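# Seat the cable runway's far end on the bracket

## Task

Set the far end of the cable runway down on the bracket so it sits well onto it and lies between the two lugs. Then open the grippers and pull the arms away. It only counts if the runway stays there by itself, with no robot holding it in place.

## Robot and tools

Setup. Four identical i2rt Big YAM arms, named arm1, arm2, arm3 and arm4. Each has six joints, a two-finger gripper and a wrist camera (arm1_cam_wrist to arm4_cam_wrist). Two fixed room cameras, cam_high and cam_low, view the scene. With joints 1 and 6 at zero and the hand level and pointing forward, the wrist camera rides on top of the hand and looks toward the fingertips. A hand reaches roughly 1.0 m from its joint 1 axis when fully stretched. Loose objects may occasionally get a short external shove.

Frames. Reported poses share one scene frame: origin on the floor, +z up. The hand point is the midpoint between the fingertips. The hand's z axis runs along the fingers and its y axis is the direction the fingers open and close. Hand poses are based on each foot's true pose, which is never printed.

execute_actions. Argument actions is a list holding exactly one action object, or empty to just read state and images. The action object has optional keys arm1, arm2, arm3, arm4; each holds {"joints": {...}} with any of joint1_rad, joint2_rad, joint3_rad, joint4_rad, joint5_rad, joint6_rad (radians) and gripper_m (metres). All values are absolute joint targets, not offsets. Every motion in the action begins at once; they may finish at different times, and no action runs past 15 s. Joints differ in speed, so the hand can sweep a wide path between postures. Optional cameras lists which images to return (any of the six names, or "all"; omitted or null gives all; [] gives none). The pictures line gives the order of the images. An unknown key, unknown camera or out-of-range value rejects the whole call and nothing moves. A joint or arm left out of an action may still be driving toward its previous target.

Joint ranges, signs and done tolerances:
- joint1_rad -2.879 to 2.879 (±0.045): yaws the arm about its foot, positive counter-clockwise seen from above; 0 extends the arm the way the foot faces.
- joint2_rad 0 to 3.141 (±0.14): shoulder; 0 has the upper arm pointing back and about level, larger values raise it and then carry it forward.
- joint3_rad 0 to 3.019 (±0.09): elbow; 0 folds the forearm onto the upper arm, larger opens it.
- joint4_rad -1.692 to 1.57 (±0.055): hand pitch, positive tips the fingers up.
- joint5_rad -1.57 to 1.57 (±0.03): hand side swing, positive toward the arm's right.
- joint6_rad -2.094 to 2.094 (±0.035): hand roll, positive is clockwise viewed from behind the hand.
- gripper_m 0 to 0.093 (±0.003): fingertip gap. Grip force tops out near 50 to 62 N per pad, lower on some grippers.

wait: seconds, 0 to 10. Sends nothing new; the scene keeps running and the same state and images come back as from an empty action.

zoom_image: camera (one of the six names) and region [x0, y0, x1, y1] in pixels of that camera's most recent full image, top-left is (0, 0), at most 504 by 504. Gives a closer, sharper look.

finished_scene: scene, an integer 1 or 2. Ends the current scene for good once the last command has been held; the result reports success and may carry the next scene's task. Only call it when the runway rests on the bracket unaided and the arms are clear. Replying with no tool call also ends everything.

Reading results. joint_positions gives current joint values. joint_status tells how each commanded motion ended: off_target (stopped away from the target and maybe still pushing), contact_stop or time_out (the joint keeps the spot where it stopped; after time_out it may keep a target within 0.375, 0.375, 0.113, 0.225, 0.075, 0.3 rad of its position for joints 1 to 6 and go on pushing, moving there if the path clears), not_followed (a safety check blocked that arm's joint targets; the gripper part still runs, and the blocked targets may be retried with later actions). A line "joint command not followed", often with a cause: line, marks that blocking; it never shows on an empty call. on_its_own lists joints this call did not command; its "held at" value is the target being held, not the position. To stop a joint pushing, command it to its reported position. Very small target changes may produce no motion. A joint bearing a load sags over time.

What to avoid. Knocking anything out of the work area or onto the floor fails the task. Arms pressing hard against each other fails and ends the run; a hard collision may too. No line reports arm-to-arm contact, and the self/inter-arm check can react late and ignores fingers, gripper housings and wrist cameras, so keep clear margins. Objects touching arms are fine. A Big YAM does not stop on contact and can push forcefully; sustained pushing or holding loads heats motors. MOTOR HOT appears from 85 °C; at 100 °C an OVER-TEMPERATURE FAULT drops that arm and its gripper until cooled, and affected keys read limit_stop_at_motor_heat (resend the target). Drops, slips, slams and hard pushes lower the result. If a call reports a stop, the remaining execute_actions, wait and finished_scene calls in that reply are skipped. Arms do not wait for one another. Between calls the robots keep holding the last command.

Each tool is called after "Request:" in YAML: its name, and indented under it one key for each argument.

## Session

Request:
execute_actions:
  actions: []

Scene clock: 0.00 s.
Motor temperatures (°C, as the motors report them): arm1=[33 38 42 33 32 33] | arm2=[31 36 43 34 34 33] | arm3=[32 41 45 32 31 33] | arm4=[34 46 43 33 34 34]
arm1.joint_positions: joint1_rad=-0.193 joint2_rad=+0.471 joint3_rad=+1.407 joint4_rad=-1.341 joint5_rad=-0.024 joint6_rad=-0.197 gripper_m=+0.094
arm1.joint_status: not commanded
arm1.hand: x=-0.9378 y=-0.3219 z=+1.3742 quat_wxyz=(-0.474, +0.542, -0.636, -0.277) (m; scene frame)
arm2.joint_positions: joint1_rad=-0.378 joint2_rad=+0.481 joint3_rad=+1.399 joint4_rad=-1.287 joint5_rad=-0.159 joint6_rad=+0.019 gripper_m=+0.094
arm2.joint_status: not commanded
arm2.hand: x=-0.3499 y=+0.3578 z=+1.3487 quat_wxyz=(-0.365, -0.672, -0.468, +0.442) (m; scene frame)
arm3.joint_positions: joint1_rad=+0.402 joint2_rad=+0.552 joint3_rad=+1.400 joint4_rad=-1.380 joint5_rad=+0.284 joint6_rad=-0.323 gripper_m=+0.095
arm3.joint_status: not commanded
arm3.hand: x=+0.5615 y=-0.3490 z=+1.3466 quat_wxyz=(-0.393, +0.788, -0.351, -0.319) (m; scene frame)
arm4.joint_positions: joint1_rad=-0.321 joint2_rad=+0.523 joint3_rad=+1.437 joint4_rad=-1.150 joint5_rad=+0.121 joint6_rad=-0.188 gripper_m=+0.095
arm4.joint_status: not commanded
arm4.hand: x=+1.1552 y=+0.3075 z=+1.4310 quat_wxyz=(-0.298, -0.591, -0.519, +0.541) (m; scene frame)
pictures: arm1_cam_wrist, arm2_cam_wrist, arm3_cam_wrist, arm4_cam_wrist, cam_high, cam_low
Images, in order (width x height): arm1_cam_wrist 504x504, arm2_cam_wrist 504x504, arm3_cam_wrist 504x504, arm4_cam_wrist 504x504, cam_high 896x504, cam_low 896x504.

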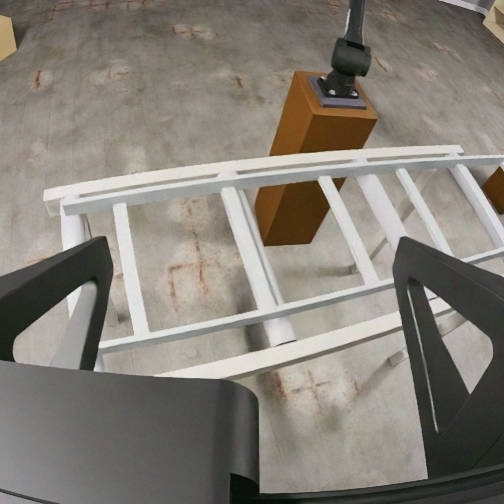

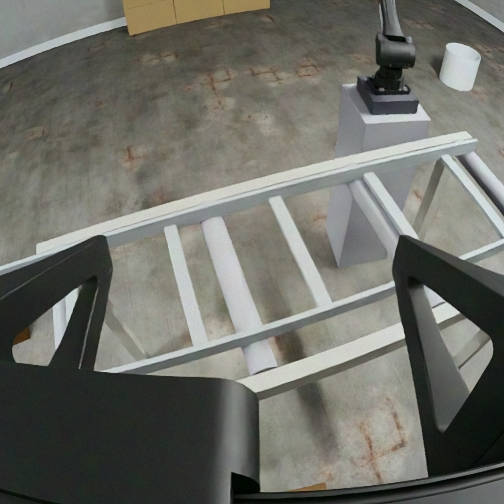

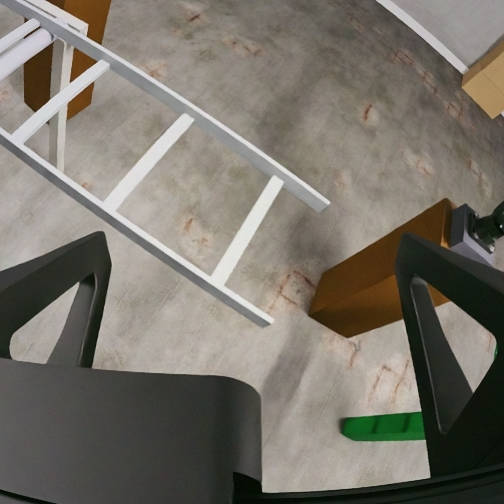

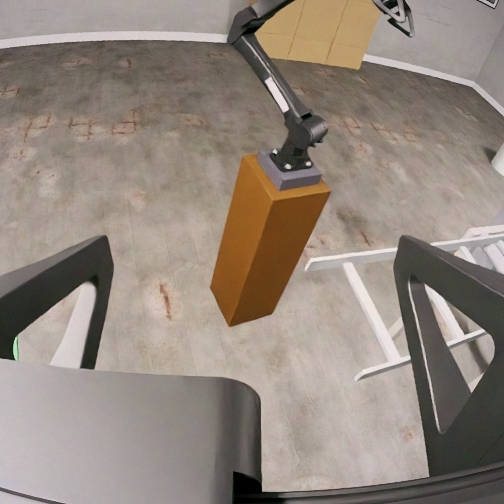

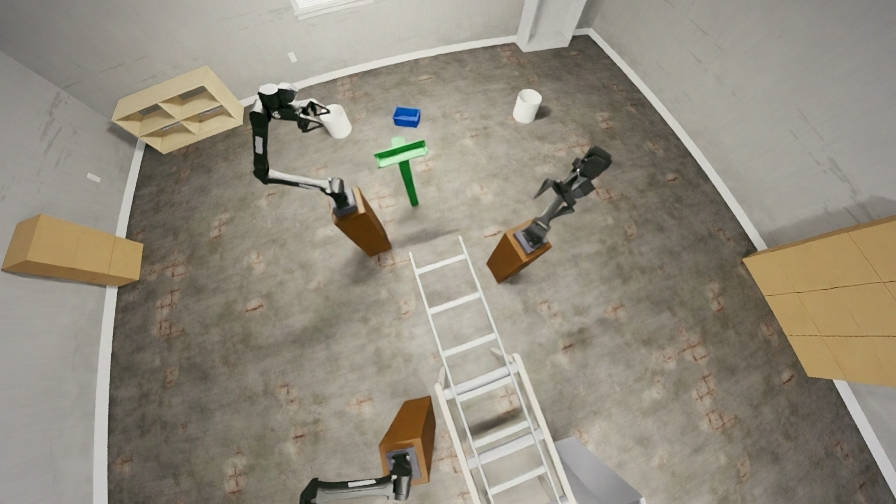

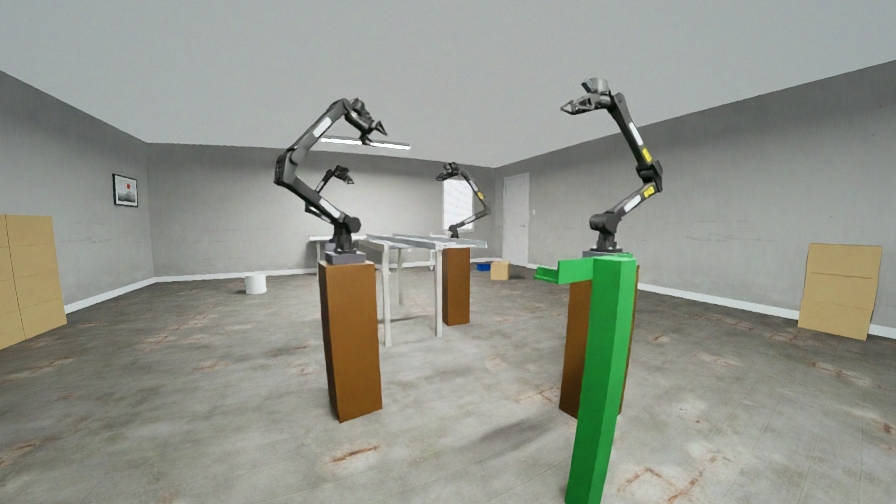

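Request:
execute_actions:
  actions:
    - {"arm3": {"joints": {"joint1_rad": 0.12, "joint2_rad": 1.872, "joint3_rad": 1.54, "joint4_rad": -1.225, "joint5_rad": 0, "joint6_rad": 0.29}}, "arm4": {"joints": {"joint1_rad": -0.5, "joint2_rad": 1.8, "joint3_rad": 1.46, "joint4_rad": -1.22, "joint5_rad": 0, "joint6_rad": -0.41}}}
  cameras: ["arm3_cam_wrist", "arm4_cam_wrist", "cam_high"]

Scene clock: 13.07 s.
Motor temperatures (°C, as the motors report them): arm1=[33 38 45 33 32 33] | arm2=[31 36 46 34 34 33] | arm3=[32 41 48 32 31 33] | arm4=[34 46 47 33 34 34]
arm1.joint_positions: joint1_rad=-0.193 joint2_rad=+0.471 joint3_rad=+1.407 joint4_rad=-1.341 joint5_rad=-0.024 joint6_rad=-0.197 gripper_m=+0.094
arm1.joint_status: not commanded
arm1.hand: x=-0.9378 y=-0.3219 z=+1.3742 quat_wxyz=(-0.474, +0.542, -0.636, -0.277) (m; scene frame)
arm2.joint_positions: joint1_rad=-0.378 joint2_rad=+0.481 joint3_rad=+1.399 joint4_rad=-1.287 joint5_rad=-0.159 joint6_rad=+0.019 gripper_m=+0.094
arm2.joint_status: not commanded
arm2.hand: x=-0.3499 y=+0.3578 z=+1.3487 quat_wxyz=(-0.365, -0.672, -0.468, +0.442) (m; scene frame)
arm3.joint_positions: joint1_rad=+0.127 joint2_rad=+1.875 joint3_rad=+1.530 joint4_rad=-1.230 joint5_rad=+0.002 joint6_rad=+0.280 gripper_m=+0.095
arm3.joint_status: all done
arm3.hand: x=+0.4534 y=-0.0068 z=+0.8911 quat_wxyz=(+0.006, +0.716, -0.698, -0.001) (m; scene frame)
arm4.joint_positions: joint1_rad=-0.496 joint2_rad=+1.801 joint3_rad=+1.437 joint4_rad=-1.204 joint5_rad=+0.002 joint6_rad=-0.396 gripper_m=+0.095
arm4.joint_status: all done
arm4.hand: x=+1.0136 y=+0.0093 z=+0.9079 quat_wxyz=(+0.002, -0.707, -0.707, +0.000) (m; scene frame)
pictures: arm3_cam_wrist, arm4_cam_wrist, cam_high
Images, in order (width x height): arm3_cam_wrist 504x504, arm4_cam_wrist 504x504, cam_high 896x504.

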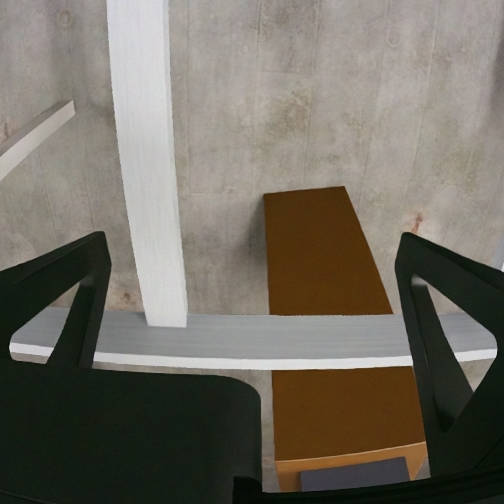

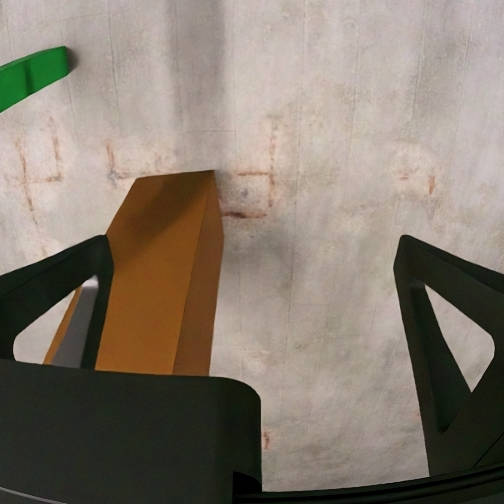

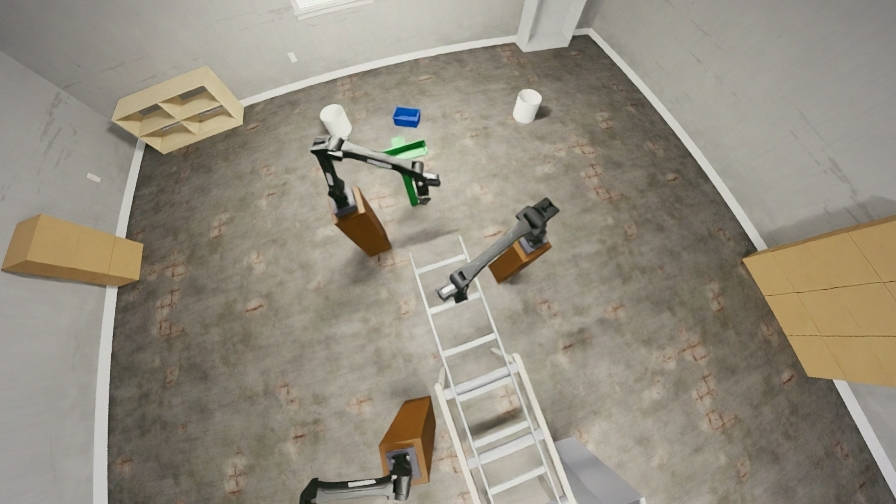

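Request:
execute_actions:
  actions:
    - {"arm3": {"joints": {"joint1_rad": 0.205, "joint2_rad": 1.9, "joint3_rad": 1.58, "joint4_rad": -1.24, "joint6_rad": 0.37}}}
  cameras: ["arm3_cam_wrist"]

Scene clock: 20.93 s.
Motor temperatures (°C, as the motors report them): arm1=[33 38 46 33 32 33] | arm2=[31 36 47 34 34 33] | arm3=[32 42 50 32 31 33] | arm4=[34 48 48 33 34 34]
arm1.joint_positions: joint1_rad=-0.193 joint2_rad=+0.471 joint3_rad=+1.407 joint4_rad=-1.341 joint5_rad=-0.024 joint6_rad=-0.197 gripper_m=+0.094
arm1.joint_status: not commanded
arm1.hand: x=-0.9378 y=-0.3219 z=+1.3742 quat_wxyz=(-0.474, +0.542, -0.636, -0.277) (m; scene frame)
arm2.joint_positions: joint1_rad=-0.378 joint2_rad=+0.481 joint3_rad=+1.399 joint4_rad=-1.287 joint5_rad=-0.159 joint6_rad=+0.019 gripper_m=+0.094
arm2.joint_status: not commanded
arm2.hand: x=-0.3499 y=+0.3578 z=+1.3487 quat_wxyz=(-0.365, -0.672, -0.468, +0.442) (m; scene frame)
arm3.joint_positions: joint1_rad=+0.213 joint2_rad=+1.886 joint3_rad=+1.530 joint4_rad=-1.230 joint5_rad=+0.001 joint6_rad=+0.361 gripper_m=+0.095
arm3.joint_status: all done
arm3.hand: x=+0.4080 y=-0.0238 z=+0.8856 quat_wxyz=(+0.009, +0.718, -0.696, +0.004) (m; scene frame)
arm4.joint_positions: joint1_rad=-0.496 joint2_rad=+1.801 joint3_rad=+1.437 joint4_rad=-1.204 joint5_rad=+0.002 joint6_rad=-0.396 gripper_m=+0.095
arm4.joint_status: not commanded
arm4.hand: x=+1.0136 y=+0.0093 z=+0.9079 quat_wxyz=(+0.002, -0.707, -0.707, +0.000) (m; scene frame)
pictures: arm3_cam_wrist
Images, in order (width x height): arm3_cam_wrist 504x504.

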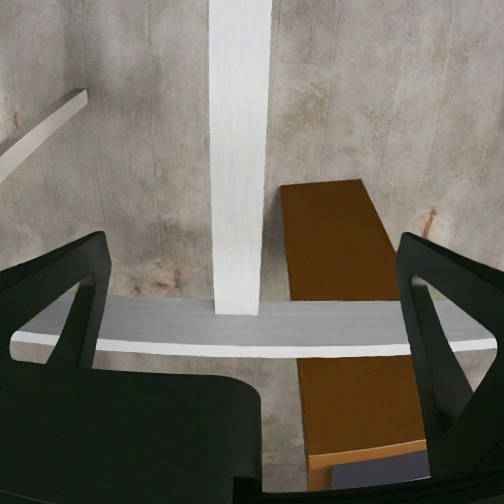

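Request:
execute_actions:
  actions:
    - {"arm3": {"joints": {"joint1_rad": 0.21, "joint2_rad": 2.028, "joint3_rad": 1.496, "joint4_rad": -1.03}}}
  cameras: ["arm3_cam_wrist"]

Scene clock: 26.87 s.
Motor temperatures (°C, as the motors report them): arm1=[33 38 47 33 32 33] | arm2=[31 36 47 34 34 33] | arm3=[32 43 52 32 31 33] | arm4=[34 48 49 33 34 34]
arm1.joint_positions: joint1_rad=-0.193 joint2_rad=+0.471 joint3_rad=+1.407 joint4_rad=-1.341 joint5_rad=-0.024 joint6_rad=-0.197 gripper_m=+0.094
arm1.joint_status: not commanded
arm1.hand: x=-0.9378 y=-0.3219 z=+1.3742 quat_wxyz=(-0.474, +0.542, -0.636, -0.277) (m; scene frame)
arm2.joint_positions: joint1_rad=-0.378 joint2_rad=+0.481 joint3_rad=+1.399 joint4_rad=-1.287 joint5_rad=-0.159 joint6_rad=+0.019 gripper_m=+0.094
arm2.joint_status: not commanded
arm2.hand: x=-0.3499 y=+0.3578 z=+1.3487 quat_wxyz=(-0.365, -0.672, -0.468, +0.442) (m; scene frame)
arm3.joint_positions: joint1_rad=+0.213 joint2_rad=+2.036 joint3_rad=+1.490 joint4_rad=-1.044 joint5_rad=+0.001 joint6_rad=+0.361 gripper_m=+0.095
arm3.joint_status: all done
arm3.hand: x=+0.4007 y=-0.0097 z=+0.7891 quat_wxyz=(+0.010, +0.718, -0.696, +0.006) (m; scene frame)
arm4.joint_positions: joint1_rad=-0.496 joint2_rad=+1.801 joint3_rad=+1.437 joint4_rad=-1.204 joint5_rad=+0.002 joint6_rad=-0.396 gripper_m=+0.095
arm4.joint_status: not commanded
arm4.hand: x=+1.0136 y=+0.0093 z=+0.9079 quat_wxyz=(+0.002, -0.707, -0.707, +0.000) (m; scene frame)
pictures: arm3_cam_wrist
Images, in order (width x height): arm3_cam_wrist 504x504.

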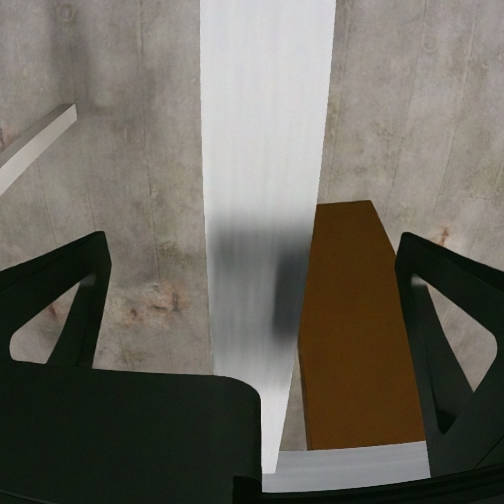

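Request:
execute_actions:
  actions:
    - {"arm3": {"joints": {"gripper_m": 0.0}}}
  cameras: []

Request:
execute_actions:
  actions:
    - {"arm3": {"joints": {"joint1_rad": -0.005, "joint2_rad": 1.935, "joint3_rad": 1.36, "joint4_rad": -0.99, "joint6_rad": 0.137}}}
  cameras: []

Scene clock: 36.80 s.
Motor temperatures (°C, as the motors report them): arm1=[33 37 47 33 32 33] | arm2=[31 36 48 34 34 33] | arm3=[32 45 51 32 31 33] | arm4=[34 49 50 33 34 34]
arm1.joint_positions: joint1_rad=-0.193 joint2_rad=+0.471 joint3_rad=+1.407 joint4_rad=-1.341 joint5_rad=-0.024 joint6_rad=-0.197 gripper_m=+0.094
arm1.joint_status: not commanded
arm1.hand: x=-0.9378 y=-0.3219 z=+1.3742 quat_wxyz=(-0.474, +0.542, -0.636, -0.277) (m; scene frame)
arm2.joint_positions: joint1_rad=-0.378 joint2_rad=+0.481 joint3_rad=+1.399 joint4_rad=-1.287 joint5_rad=-0.159 joint6_rad=+0.019 gripper_m=+0.094
arm2.joint_status: not commanded
arm2.hand: x=-0.3499 y=+0.3578 z=+1.3487 quat_wxyz=(-0.365, -0.672, -0.468, +0.442) (m; scene frame)
arm3.joint_positions: joint1_rad=+0.213 joint2_rad=+2.036 joint3_rad=+1.490 joint4_rad=-1.043 joint5_rad=+0.002 joint6_rad=+0.373 gripper_m=+0.025
arm3.joint_status: gripper_m off_target (ended at +0.025, target +0.000)
arm3.hand: x=+0.4009 y=-0.0093 z=+0.7891 quat_wxyz=(+0.009, +0.714, -0.700, +0.006) (m; scene frame)
arm4.joint_positions: joint1_rad=-0.496 joint2_rad=+1.801 joint3_rad=+1.437 joint4_rad=-1.204 joint5_rad=+0.002 joint6_rad=-0.396 gripper_m=+0.095
arm4.joint_status: not commanded
arm4.hand: x=+1.0136 y=+0.0093 z=+0.9079 quat_wxyz=(+0.002, -0.707, -0.707, +0.000) (m; scene frame)
pictures: none
No camera images: the call's "cameras" was empty. Leave "cameras" out to get every camera's image.

Scene clock: 38.77 s.
Motor temperatures (°C, as the motors report them): arm1=[33 37 47 33 32 33] | arm2=[31 36 48 34 34 33] | arm3=[32 45 51 32 31 33] | arm4=[34 50 50 33 34 34]
arm1.joint_positions: joint1_rad=-0.193 joint2_rad=+0.471 joint3_rad=+1.407 joint4_rad=-1.341 joint5_rad=-0.024 joint6_rad=-0.197 gripper_m=+0.094
arm1.joint_status: not commanded
arm1.hand: x=-0.9378 y=-0.3219 z=+1.3742 quat_wxyz=(-0.474, +0.542, -0.636, -0.277) (m; scene frame)
arm2.joint_positions: joint1_rad=-0.378 joint2_rad=+0.481 joint3_rad=+1.399 joint4_rad=-1.287 joint5_rad=-0.159 joint6_rad=+0.019 gripper_m=+0.094
arm2.joint_status: not commanded
arm2.hand: x=-0.3499 y=+0.3578 z=+1.3487 quat_wxyz=(-0.365, -0.672, -0.468, +0.442) (m; scene frame)
arm3.joint_positions: joint1_rad=-0.001 joint2_rad=+1.950 joint3_rad=+1.350 joint4_rad=-0.973 joint5_rad=+0.005 joint6_rad=+0.167 gripper_m=+0.025
arm3.joint_status: all done
arm3.hand: x=+0.5250 y=-0.0085 z=+0.7891 quat_wxyz=(+0.005, +0.711, -0.703, -0.001) (m; scene frame)
arm4.joint_positions: joint1_rad=-0.496 joint2_rad=+1.801 joint3_rad=+1.437 joint4_rad=-1.204 joint5_rad=+0.002 joint6_rad=-0.396 gripper_m=+0.095
arm4.joint_status: not commanded
arm4.hand: x=+1.0136 y=+0.0093 z=+0.9079 quat_wxyz=(+0.002, -0.707, -0.707, +0.000) (m; scene frame)
pictures: none
No camera images: the call's "cameras" was empty. Leave "cameras" out to get every camera's image.

Request:
execute_actions:
  actions:
    - {"arm3": {"joints": {"joint1_rad": -0.225, "joint2_rad": 1.905, "joint3_rad": 1.35, "joint4_rad": -1.0, "joint6_rad": -0.075}}}
  cameras: []

Scene clock: 46.57 s.
Motor temperatures (°C, as the motors report them): arm1=[33 37 47 33 32 33] | arm2=[31 36 48 34 34 33] | arm3=[32 46 51 32 31 34] | arm4=[34 50 50 33 34 34]
arm1.joint_positions: joint1_rad=-0.193 joint2_rad=+0.471 joint3_rad=+1.407 joint4_rad=-1.341 joint5_rad=-0.024 joint6_rad=-0.197 gripper_m=+0.094
arm1.joint_status: not commanded
arm1.hand: x=-0.9378 y=-0.3219 z=+1.3742 quat_wxyz=(-0.474, +0.542, -0.636, -0.277) (m; scene frame)
arm2.joint_positions: joint1_rad=-0.378 joint2_rad=+0.481 joint3_rad=+1.399 joint4_rad=-1.287 joint5_rad=-0.159 joint6_rad=+0.019 gripper_m=+0.094
arm2.joint_status: not commanded
arm2.hand: x=-0.3499 y=+0.3578 z=+1.3487 quat_wxyz=(-0.365, -0.672, -0.468, +0.442) (m; scene frame)
arm3.joint_positions: joint1_rad=-0.226 joint2_rad=+1.951 joint3_rad=+1.328 joint4_rad=-0.987 joint5_rad=+0.000 joint6_rad=-0.047 gripper_m=+0.025
arm3.joint_status: all done
arm3.hand: x=+0.6447 y=-0.0145 z=+0.7803 quat_wxyz=(+0.021, +0.707, -0.707, +0.010) (m; scene frame)
arm4.joint_positions: joint1_rad=-0.496 joint2_rad=+1.801 joint3_rad=+1.437 joint4_rad=-1.204 joint5_rad=+0.002 joint6_rad=-0.396 gripper_m=+0.095
arm4.joint_status: not commanded
arm4.hand: x=+1.0136 y=+0.0093 z=+0.9079 quat_wxyz=(+0.002, -0.707, -0.707, +0.000) (m; scene frame)
pictures: none
No camera images: the call's "cameras" was empty. Leave "cameras" out to get every camera's image.

Request:
execute_actions:
  actions:
    - {"arm3": {"joints": {"joint1_rad": -0.45, "joint2_rad": 1.89, "joint3_rad": 1.48, "joint4_rad": -1.0, "joint6_rad": -0.3}}}
  cameras: ["arm4_cam_wrist", "cam_low"]

Scene clock: 53.67 s.
Motor temperatures (°C, as the motors report them): arm1=[33 37 48 33 32 33] | arm2=[31 36 48 34 34 33] | arm3=[32 47 52 32 31 34] | arm4=[34 50 51 33 34 34]
arm1.joint_positions: joint1_rad=-0.193 joint2_rad=+0.471 joint3_rad=+1.407 joint4_rad=-1.341 joint5_rad=-0.024 joint6_rad=-0.197 gripper_m=+0.094
arm1.joint_status: not commanded
arm1.hand: x=-0.9378 y=-0.3219 z=+1.3742 quat_wxyz=(-0.474, +0.542, -0.636, -0.277) (m; scene frame)
arm2.joint_positions: joint1_rad=-0.378 joint2_rad=+0.481 joint3_rad=+1.399 joint4_rad=-1.287 joint5_rad=-0.159 joint6_rad=+0.019 gripper_m=+0.094
arm2.joint_status: not commanded
arm2.hand: x=-0.3499 y=+0.3578 z=+1.3487 quat_wxyz=(-0.365, -0.672, -0.468, +0.442) (m; scene frame)
arm3.joint_positions: joint1_rad=-0.449 joint2_rad=+1.993 joint3_rad=+1.391 joint4_rad=-0.992 joint5_rad=-0.001 joint6_rad=-0.272 gripper_m=+0.025
arm3.joint_status: all done
arm3.hand: x=+0.7660 y=-0.0119 z=+0.7763 quat_wxyz=(+0.017, +0.708, -0.706, +0.002) (m; scene frame)
arm4.joint_positions: joint1_rad=-0.496 joint2_rad=+1.801 joint3_rad=+1.437 joint4_rad=-1.204 joint5_rad=+0.002 joint6_rad=-0.396 gripper_m=+0.095
arm4.joint_status: not commanded
arm4.hand: x=+1.0136 y=+0.0093 z=+0.9079 quat_wxyz=(+0.002, -0.707, -0.707, +0.000) (m; scene frame)
pictures: arm4_cam_wrist, cam_low
Images, in order (width x height): arm4_cam_wrist 504x504, cam_low 896x504.

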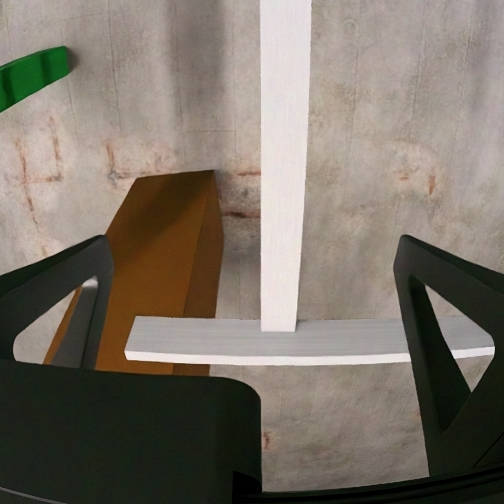

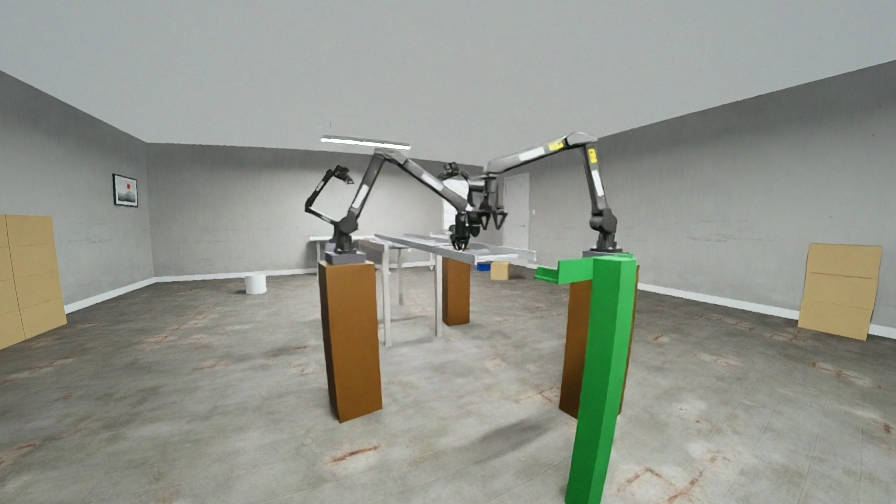

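Request:
execute_actions:
  actions:
    - {"arm4": {"joints": {"joint1_rad": -0.525, "joint2_rad": 2.02, "joint3_rad": 1.39, "joint4_rad": -0.92, "joint6_rad": -0.44}}}
  cameras: ["arm4_cam_wrist"]

Scene clock: 60.17 s.
Motor temperatures (°C, as the motors report them): arm1=[33 37 48 33 32 33] | arm2=[31 35 48 34 34 33] | arm3=[32 49 56 32 31 34] | arm4=[34 51 51 33 34 34]
arm1.joint_positions: joint1_rad=-0.193 joint2_rad=+0.471 joint3_rad=+1.407 joint4_rad=-1.341 joint5_rad=-0.024 joint6_rad=-0.197 gripper_m=+0.094
arm1.joint_status: not commanded
arm1.hand: x=-0.9378 y=-0.3219 z=+1.3742 quat_wxyz=(-0.474, +0.542, -0.636, -0.277) (m; scene frame)
arm2.joint_positions: joint1_rad=-0.378 joint2_rad=+0.481 joint3_rad=+1.399 joint4_rad=-1.287 joint5_rad=-0.159 joint6_rad=+0.019 gripper_m=+0.094
arm2.joint_status: not commanded
arm2.hand: x=-0.3499 y=+0.3578 z=+1.3487 quat_wxyz=(-0.365, -0.672, -0.468, +0.442) (m; scene frame)
arm3.joint_positions: joint1_rad=-0.449 joint2_rad=+1.993 joint3_rad=+1.391 joint4_rad=-0.992 joint5_rad=-0.001 joint6_rad=-0.272 gripper_m=+0.025
arm3.joint_status: not commanded
arm3.hand: x=+0.7660 y=-0.0119 z=+0.7763 quat_wxyz=(+0.017, +0.708, -0.706, +0.002) (m; scene frame)
arm4.joint_positions: joint1_rad=-0.524 joint2_rad=+2.047 joint3_rad=+1.371 joint4_rad=-0.938 joint5_rad=+0.001 joint6_rad=-0.426 gripper_m=+0.095
arm4.joint_status: all done
arm4.hand: x=+0.9957 y=+0.0055 z=+0.7571 quat_wxyz=(+0.010, -0.706, -0.707, -0.022) (m; scene frame)
pictures: arm4_cam_wrist
Images, in order (width x height): arm4_cam_wrist 504x504.

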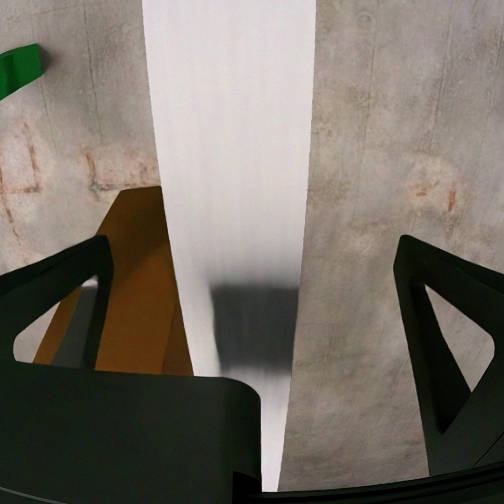

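Request:
execute_actions:
  actions:
    - {"arm4": {"joints": {"gripper_m": 0.0}}}
  cameras: []

Request:
execute_actions:
  actions:
    - {"arm3": {"joints": {"joint1_rad": -0.684, "joint2_rad": 2.02, "joint3_rad": 1.6, "joint4_rad": -1.098, "joint6_rad": -0.51}}, "arm4": {"joints": {"joint1_rad": -0.245, "joint2_rad": 1.855, "joint3_rad": 1.275, "joint4_rad": -0.96, "joint6_rad": -0.155}}}
  cameras: ["cam_high", "cam_low"]

Scene clock: 68.43 s.
Motor temperatures (°C, as the motors report them): arm1=[33 37 48 33 32 33] | arm2=[31 35 48 35 34 33] | arm3=[32 51 59 32 31 34] | arm4=[34 52 50 33 34 34]
arm1.joint_positions: joint1_rad=-0.193 joint2_rad=+0.471 joint3_rad=+1.407 joint4_rad=-1.341 joint5_rad=-0.024 joint6_rad=-0.197 gripper_m=+0.094
arm1.joint_status: not commanded
arm1.hand: x=-0.9378 y=-0.3219 z=+1.3742 quat_wxyz=(-0.474, +0.542, -0.636, -0.277) (m; scene frame)
arm2.joint_positions: joint1_rad=-0.378 joint2_rad=+0.481 joint3_rad=+1.399 joint4_rad=-1.287 joint5_rad=-0.159 joint6_rad=+0.019 gripper_m=+0.094
arm2.joint_status: not commanded
arm2.hand: x=-0.3499 y=+0.3578 z=+1.3487 quat_wxyz=(-0.365, -0.672, -0.468, +0.442) (m; scene frame)
arm3.joint_positions: joint1_rad=-0.449 joint2_rad=+1.993 joint3_rad=+1.391 joint4_rad=-0.992 joint5_rad=-0.004 joint6_rad=-0.272 gripper_m=+0.025
arm3.joint_status: not commanded
arm3.hand: x=+0.7656 y=-0.0118 z=+0.7763 quat_wxyz=(+0.017, +0.708, -0.706, +0.001) (m; scene frame)
arm4.joint_positions: joint1_rad=-0.521 joint2_rad=+2.047 joint3_rad=+1.371 joint4_rad=-0.937 joint5_rad=-0.002 joint6_rad=-0.435 gripper_m=+0.023
arm4.joint_status: gripper_m off_target (ended at +0.023, target +0.000)
arm4.hand: x=+0.9977 y=+0.0048 z=+0.7569 quat_wxyz=(+0.008, -0.702, -0.711, -0.023) (m; scene frame)
pictures: none
No camera images: the call's "cameras" was empty. Leave "cameras" out to get every camera's image.

Scene clock: 70.03 s.
Motor temperatures (°C, as the motors report them): arm1=[33 37 48 33 32 33] | arm2=[31 35 48 35 34 33] | arm3=[32 51 59 32 31 34] | arm4=[34 52 50 33 34 34]
arm1.joint_positions: joint1_rad=-0.193 joint2_rad=+0.471 joint3_rad=+1.407 joint4_rad=-1.341 joint5_rad=-0.024 joint6_rad=-0.197 gripper_m=+0.094
arm1.joint_status: not commanded
arm1.hand: x=-0.9378 y=-0.3219 z=+1.3742 quat_wxyz=(-0.474, +0.542, -0.636, -0.277) (m; scene frame)
arm2.joint_positions: joint1_rad=-0.378 joint2_rad=+0.481 joint3_rad=+1.399 joint4_rad=-1.287 joint5_rad=-0.159 joint6_rad=+0.019 gripper_m=+0.094
arm2.joint_status: not commanded
arm2.hand: x=-0.3499 y=+0.3578 z=+1.3487 quat_wxyz=(-0.365, -0.672, -0.468, +0.442) (m; scene frame)
arm3.joint_positions: joint1_rad=-0.680 joint2_rad=+2.075 joint3_rad=+1.579 joint4_rad=-1.080 joint5_rad=+0.005 joint6_rad=-0.498 gripper_m=+0.025
arm3.joint_status: all done
arm3.hand: x=+0.9086 y=-0.0154 z=+0.7899 quat_wxyz=(+0.008, +0.706, -0.708, +0.000) (m; scene frame)
arm4.joint_positions: joint1_rad=-0.257 joint2_rad=+1.938 joint3_rad=+1.248 joint4_rad=-0.936 joint5_rad=-0.005 joint6_rad=-0.168 gripper_m=+0.023
arm4.joint_status: all done
arm4.hand: x=+1.1413 y=+0.0041 z=+0.7772 quat_wxyz=(+0.016, -0.703, -0.710, -0.026) (m; scene frame)
pictures: cam_high, cam_low
Images, in order (width x height): cam_high 896x504, cam_low 896x504.

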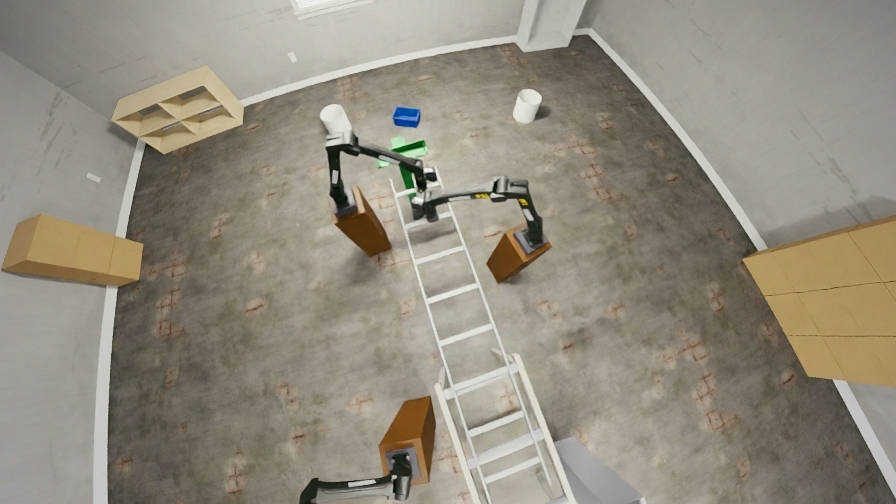

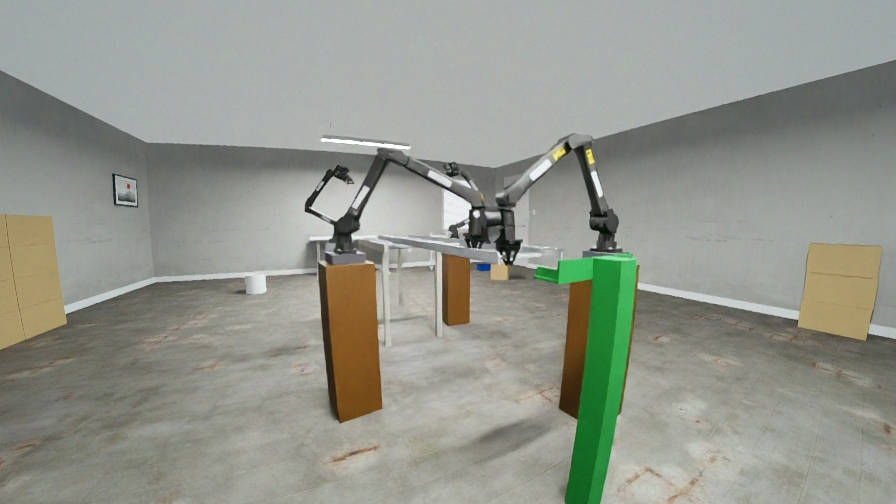

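Request:
zoom_image:
  camera: "cam_high"
  region: [340, 110, 500, 250]

Request:
zoom_image:
  camera: "cam_low"
  region: [440, 190, 680, 320]

Region (340, 110, 500, 250) of cam_high's 896x504 image, scaled by 3.150, with more detail than that image has; it fills the top 441 rows of this view, and the rest is white.

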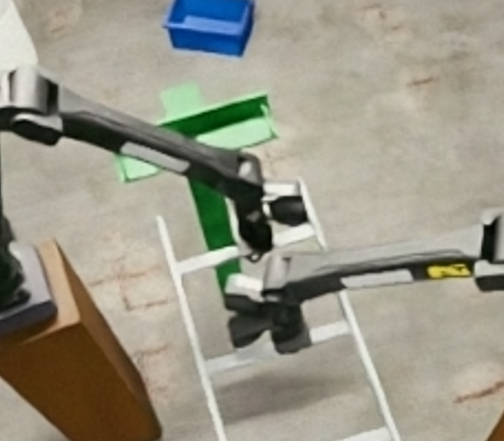

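Region (440, 190, 680, 320) of cam_low's 896x504 image, scaled by 2.100, with more detail than that image has; it fills the top 273 rows of this view, and the rest is white.

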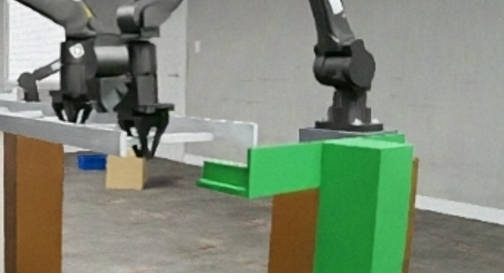

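Request:
execute_actions:
  actions:
    - {"arm3": {"joints": {"joint1_rad": -0.825, "joint2_rad": 2.16, "joint3_rad": 1.845, "joint4_rad": -1.2, "joint6_rad": -0.655}}, "arm4": {"joints": {"joint1_rad": -0.03, "joint2_rad": 1.815, "joint3_rad": 1.27, "joint4_rad": -0.96, "joint6_rad": 0.08}}}
  cameras: ["cam_high", "cam_low"]

Request:
zoom_image:
  camera: "cam_high"
  region: [340, 110, 500, 250]

Request:
zoom_image:
  camera: "cam_low"
  region: [440, 190, 680, 320]

Scene clock: 93.50 s.
Motor temperatures (°C, as the motors report them): arm1=[33 37 48 33 32 33] | arm2=[31 35 48 35 34 33] | arm3=[32 52 55 32 31 34] | arm4=[34 57 50 33 34 34]
arm1.joint_positions: joint1_rad=-0.193 joint2_rad=+0.471 joint3_rad=+1.407 joint4_rad=-1.341 joint5_rad=-0.024 joint6_rad=-0.197 gripper_m=+0.094
arm1.joint_status: not commanded
arm1.hand: x=-0.9378 y=-0.3219 z=+1.3742 quat_wxyz=(-0.474, +0.542, -0.636, -0.277) (m; scene frame)
arm2.joint_positions: joint1_rad=-0.378 joint2_rad=+0.481 joint3_rad=+1.399 joint4_rad=-1.287 joint5_rad=-0.159 joint6_rad=+0.019 gripper_m=+0.094
arm2.joint_status: not commanded
arm2.hand: x=-0.3499 y=+0.3578 z=+1.3487 quat_wxyz=(-0.365, -0.672, -0.468, +0.442) (m; scene frame)
arm3.joint_positions: joint1_rad=-0.828 joint2_rad=+2.211 joint3_rad=+1.825 joint4_rad=-1.174 joint5_rad=+0.001 joint6_rad=-0.645 gripper_m=+0.025
arm3.joint_status: all done
arm3.hand: x=+1.0182 y=-0.0152 z=+0.7906 quat_wxyz=(+0.001, +0.706, -0.708, -0.003) (m; scene frame)
arm4.joint_positions: joint1_rad=-0.039 joint2_rad=+1.925 joint3_rad=+1.230 joint4_rad=-0.932 joint5_rad=-0.001 joint6_rad=+0.055 gripper_m=+0.023
arm4.joint_status: all done
arm4.hand: x=+1.2498 y=+0.0049 z=+0.7780 quat_wxyz=(+0.022, -0.705, -0.709, -0.021) (m; scene frame)
pictures: cam_high, cam_low
Images, in order (width x height): cam_high 896x504, cam_low 896x504.

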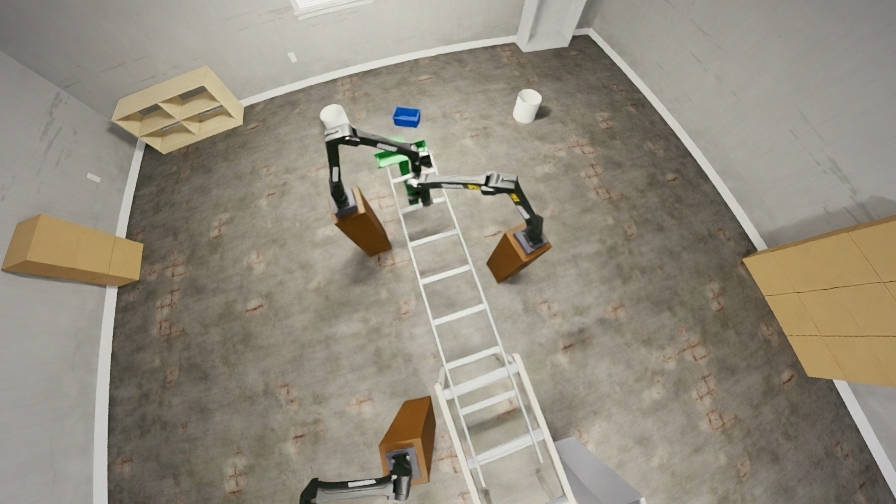

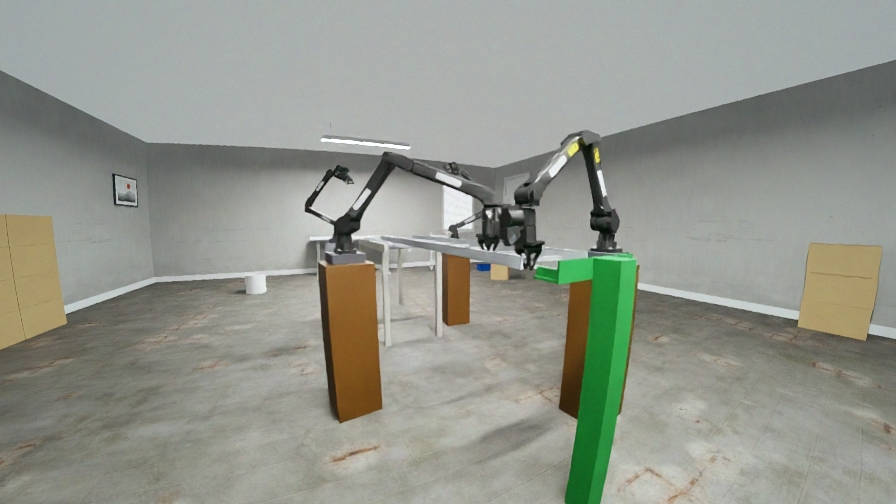

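Region (340, 110, 500, 250) of cam_high's 896x504 image, scaled by 3.150, with more detail than that image has; it fills the top 441 rows of this view, and the rest is white.

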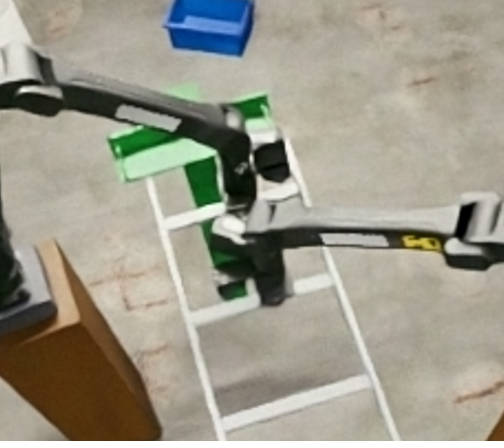

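Region (440, 190, 680, 320) of cam_low's 896x504 image, scaled by 2.100, with more detail than that image has; it fills the top 273 rows of this view, and the rest is white.

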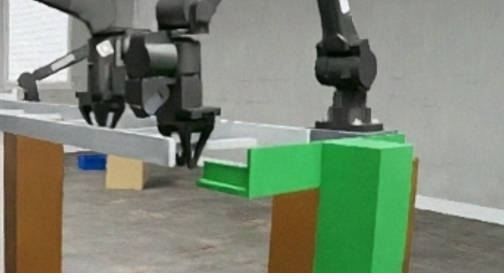

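Request:
execute_actions:
  actions:
    - {"arm3": {"joints": {"gripper_m": 0.09}}, "arm4": {"joints": {"joint2_rad": 1.76, "joint3_rad": 1.29, "joint4_rad": -0.93}}}
  cameras: []

Request:
execute_actions:
  actions:
    - {"arm3": {"joints": {"joint2_rad": 1.9, "joint3_rad": 1.8, "joint4_rad": -1.45}}}
  cameras: []

Request:
execute_actions:
  actions:
    - {"arm3": {"joints": {"joint1_rad": -1.27, "joint2_rad": 1.7, "joint3_rad": 1.7, "joint4_rad": -0.5, "joint5_rad": -0.3, "joint6_rad": 0.0}}}
  cameras: ["arm3_cam_wrist"]

Scene clock: 107.70 s.
Motor temperatures (°C, as the motors report them): arm1=[33 37 48 33 32 33] | arm2=[31 35 48 35 34 33] | arm3=[32 53 55 32 31 33] | arm4=[34 59 51 33 34 34]
arm1.joint_positions: joint1_rad=-0.193 joint2_rad=+0.471 joint3_rad=+1.407 joint4_rad=-1.341 joint5_rad=-0.024 joint6_rad=-0.197 gripper_m=+0.094
arm1.joint_status: not commanded
arm1.hand: x=-0.9378 y=-0.3219 z=+1.3742 quat_wxyz=(-0.474, +0.542, -0.636, -0.277) (m; scene frame)
arm2.joint_positions: joint1_rad=-0.378 joint2_rad=+0.481 joint3_rad=+1.399 joint4_rad=-1.287 joint5_rad=-0.159 joint6_rad=+0.019 gripper_m=+0.094
arm2.joint_status: not commanded
arm2.hand: x=-0.3499 y=+0.3578 z=+1.3487 quat_wxyz=(-0.365, -0.672, -0.468, +0.442) (m; scene frame)
arm3.joint_positions: joint1_rad=-0.828 joint2_rad=+2.155 joint3_rad=+1.825 joint4_rad=-1.187 joint5_rad=+0.001 joint6_rad=-0.646 gripper_m=+0.090
arm3.joint_status: all done
arm3.hand: x=+1.0205 y=-0.0126 z=+0.8263 quat_wxyz=(-0.020, +0.706, -0.708, -0.006) (m; scene frame)
arm4.joint_positions: joint1_rad=-0.037 joint2_rad=+1.923 joint3_rad=+1.228 joint4_rad=-0.929 joint5_rad=-0.002 joint6_rad=+0.055 gripper_m=+0.023
arm4.joint_status: joint2_rad time_out (moved -0.002 of -0.165); the others done
arm4.on_its_own: joint2_rad reads +1.923 and still pushes toward +1.760 since a time_out
arm4.hand: x=+1.2507 y=+0.0047 z=+0.7785 quat_wxyz=(+0.021, -0.704, -0.709, -0.020) (m; scene frame)
pictures: none
No camera images: the call's "cameras" was empty. Leave "cameras" out to get every camera's image.

not run: a stop came earlier in this reply.

not run: a stop came earlier in this reply.

Request:
execute_actions:
  actions:
    - {"arm3": {"joints": {"joint2_rad": 1.9, "joint3_rad": 1.8, "joint4_rad": -1.45}}}
  cameras: []

Request:
execute_actions:
  actions:
    - {"arm3": {"joints": {"joint1_rad": -1.27, "joint2_rad": 1.7, "joint3_rad": 1.7, "joint4_rad": -0.5, "joint5_rad": -0.3, "joint6_rad": 0.0}}}
  cameras: ["arm3_cam_wrist"]

Scene clock: 113.40 s.
Motor temperatures (°C, as the motors report them): arm1=[33 37 48 33 32 33] | arm2=[31 35 48 35 34 33] | arm3=[32 53 55 32 31 33] | arm4=[34 61 52 33 34 34]
arm1.joint_positions: joint1_rad=-0.193 joint2_rad=+0.471 joint3_rad=+1.407 joint4_rad=-1.341 joint5_rad=-0.024 joint6_rad=-0.197 gripper_m=+0.094
arm1.joint_status: not commanded
arm1.hand: x=-0.9378 y=-0.3219 z=+1.3742 quat_wxyz=(-0.474, +0.542, -0.636, -0.277) (m; scene frame)
arm2.joint_positions: joint1_rad=-0.378 joint2_rad=+0.481 joint3_rad=+1.399 joint4_rad=-1.287 joint5_rad=-0.159 joint6_rad=+0.019 gripper_m=+0.094
arm2.joint_status: not commanded
arm2.hand: x=-0.3499 y=+0.3578 z=+1.3487 quat_wxyz=(-0.365, -0.672, -0.468, +0.442) (m; scene frame)
arm3.joint_positions: joint1_rad=-0.828 joint2_rad=+1.900 joint3_rad=+1.790 joint4_rad=-1.438 joint5_rad=+0.001 joint6_rad=-0.646 gripper_m=+0.090
arm3.joint_status: all done
arm3.hand: x=+0.9813 y=-0.0662 z=+0.9669 quat_wxyz=(-0.005, +0.706, -0.708, -0.004) (m; scene frame)
arm4.joint_positions: joint1_rad=-0.037 joint2_rad=+1.923 joint3_rad=+1.228 joint4_rad=-0.929 joint5_rad=-0.002 joint6_rad=+0.055 gripper_m=+0.023
arm4.joint_status: not commanded
arm4.on_its_own: joint2_rad reads +1.923 and still pushes toward +1.760 since a time_out
arm4.hand: x=+1.2507 y=+0.0047 z=+0.7785 quat_wxyz=(+0.021, -0.704, -0.709, -0.020) (m; scene frame)
pictures: none
No camera images: the call's "cameras" was empty. Leave "cameras" out to get every camera's image.

Scene clock: 115.03 s.
Motor temperatures (°C, as the motors report them): arm1=[33 37 49 33 32 33] | arm2=[31 35 48 35 34 33] | arm3=[32 52 55 32 31 33] | arm4=[34 62 52 33 34 34]
arm1.joint_positions: joint1_rad=-0.193 joint2_rad=+0.471 joint3_rad=+1.407 joint4_rad=-1.341 joint5_rad=-0.024 joint6_rad=-0.197 gripper_m=+0.094
arm1.joint_status: not commanded
arm1.hand: x=-0.9378 y=-0.3219 z=+1.3742 quat_wxyz=(-0.474, +0.542, -0.636, -0.277) (m; scene frame)
arm2.joint_positions: joint1_rad=-0.378 joint2_rad=+0.481 joint3_rad=+1.399 joint4_rad=-1.287 joint5_rad=-0.159 joint6_rad=+0.019 gripper_m=+0.094
arm2.joint_status: not commanded
arm2.hand: x=-0.3499 y=+0.3578 z=+1.3487 quat_wxyz=(-0.365, -0.672, -0.468, +0.442) (m; scene frame)
arm3.joint_positions: joint1_rad=-1.271 joint2_rad=+1.686 joint3_rad=+1.695 joint4_rad=-0.523 joint5_rad=-0.299 joint6_rad=-0.010 gripper_m=+0.090
arm3.joint_status: all done
arm3.hand: x=+1.2431 y=-0.1607 z=+1.1699 quat_wxyz=(-0.449, +0.279, -0.814, -0.241) (m; scene frame)
arm4.joint_positions: joint1_rad=-0.037 joint2_rad=+1.923 joint3_rad=+1.228 joint4_rad=-0.929 joint5_rad=-0.002 joint6_rad=+0.055 gripper_m=+0.023
arm4.joint_status: not commanded
arm4.on_its_own: joint2_rad reads +1.923 and still pushes toward +1.760 since a time_out
arm4.hand: x=+1.2507 y=+0.0047 z=+0.7785 quat_wxyz=(+0.021, -0.704, -0.709, -0.020) (m; scene frame)
pictures: arm3_cam_wrist
Images, in order (width x height): arm3_cam_wrist 504x504.

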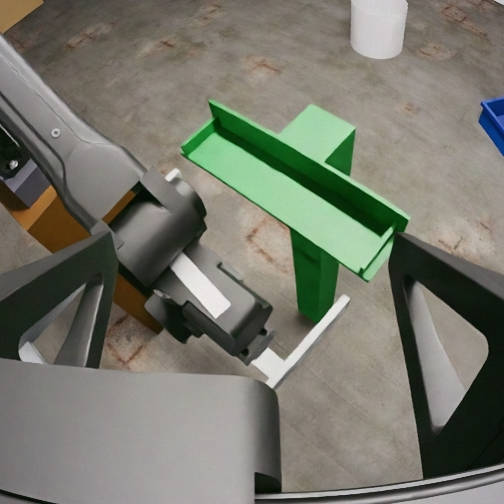

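Request:
execute_actions:
  actions:
    - {"arm4": {"joints": {"joint1_rad": -0.011, "joint2_rad": 1.634, "joint3_rad": 1.219, "joint4_rad": -0.89, "joint6_rad": 0.105}}}
  cameras: ["arm3_cam_wrist", "cam_low"]

Scene clock: 129.07 s.
Motor temperatures (°C, as the motors report them): arm1=[33 36 49 33 32 33] | arm2=[31 35 48 35 34 33] | arm3=[32 50 55 32 31 33] | arm4=[34 66 54 33 34 34]
arm1.joint_positions: joint1_rad=-0.193 joint2_rad=+0.471 joint3_rad=+1.407 joint4_rad=-1.341 joint5_rad=-0.024 joint6_rad=-0.197 gripper_m=+0.094
arm1.joint_status: not commanded
arm1.hand: x=-0.9378 y=-0.3219 z=+1.3742 quat_wxyz=(-0.474, +0.542, -0.636, -0.277) (m; scene frame)
arm2.joint_positions: joint1_rad=-0.378 joint2_rad=+0.481 joint3_rad=+1.399 joint4_rad=-1.287 joint5_rad=-0.159 joint6_rad=+0.019 gripper_m=+0.094
arm2.joint_status: not commanded
arm2.hand: x=-0.3499 y=+0.3578 z=+1.3487 quat_wxyz=(-0.365, -0.672, -0.468, +0.442) (m; scene frame)
arm3.joint_positions: joint1_rad=-1.271 joint2_rad=+1.686 joint3_rad=+1.695 joint4_rad=-0.523 joint5_rad=-0.299 joint6_rad=-0.009 gripper_m=+0.090
arm3.joint_status: not commanded
arm3.hand: x=+1.2431 y=-0.1607 z=+1.1699 quat_wxyz=(-0.449, +0.279, -0.814, -0.241) (m; scene frame)
arm4.joint_positions: joint1_rad=-0.008 joint2_rad=+1.839 joint3_rad=+1.124 joint4_rad=-0.898 joint5_rad=-0.004 joint6_rad=+0.063 gripper_m=+0.023
arm4.joint_status: joint2_rad time_out (moved -0.084 of -0.289); joint3_rad time_out (moved -0.104 of -0.009); joint6_rad time_out (moved +0.007 of +0.050); the others done
arm4.on_its_own: joint2_rad reads +1.839 and still pushes toward +1.634 since a time_out; joint3_rad reads +1.124 and still pushes toward +1.219 since a time_out; joint6_rad reads +0.063 and still pushes toward +0.105 since a time_out
arm4.hand: x=+1.2627 y=+0.0363 z=+0.7878 quat_wxyz=(+0.016, -0.697, -0.717, -0.017) (m; scene frame)
pictures: arm3_cam_wrist, cam_low
Images, in order (width x height): arm3_cam_wrist 504x504, cam_low 896x504.

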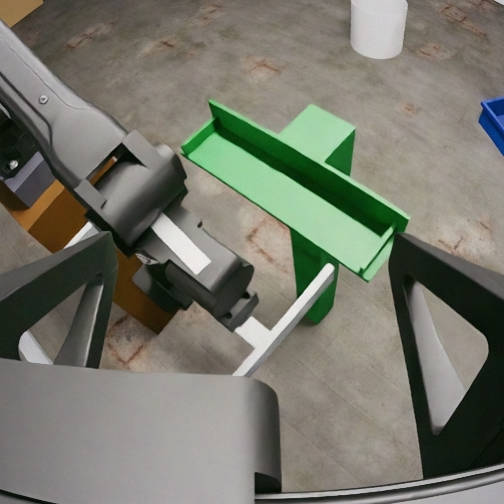

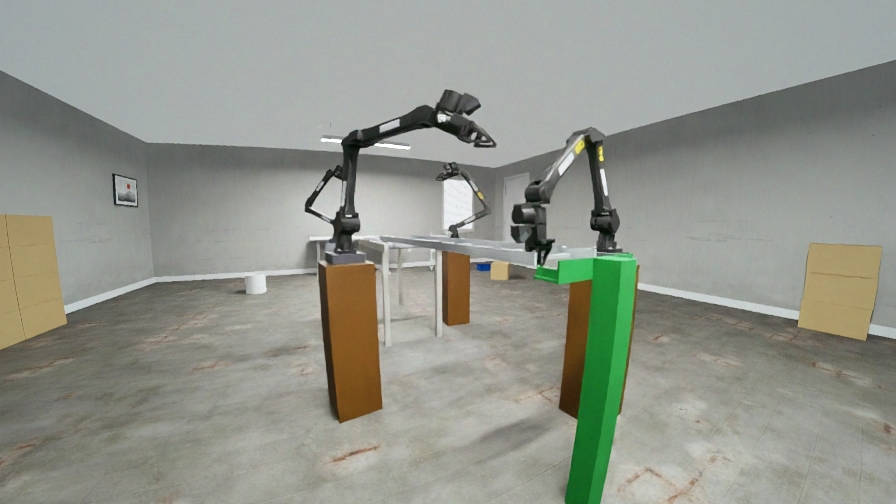

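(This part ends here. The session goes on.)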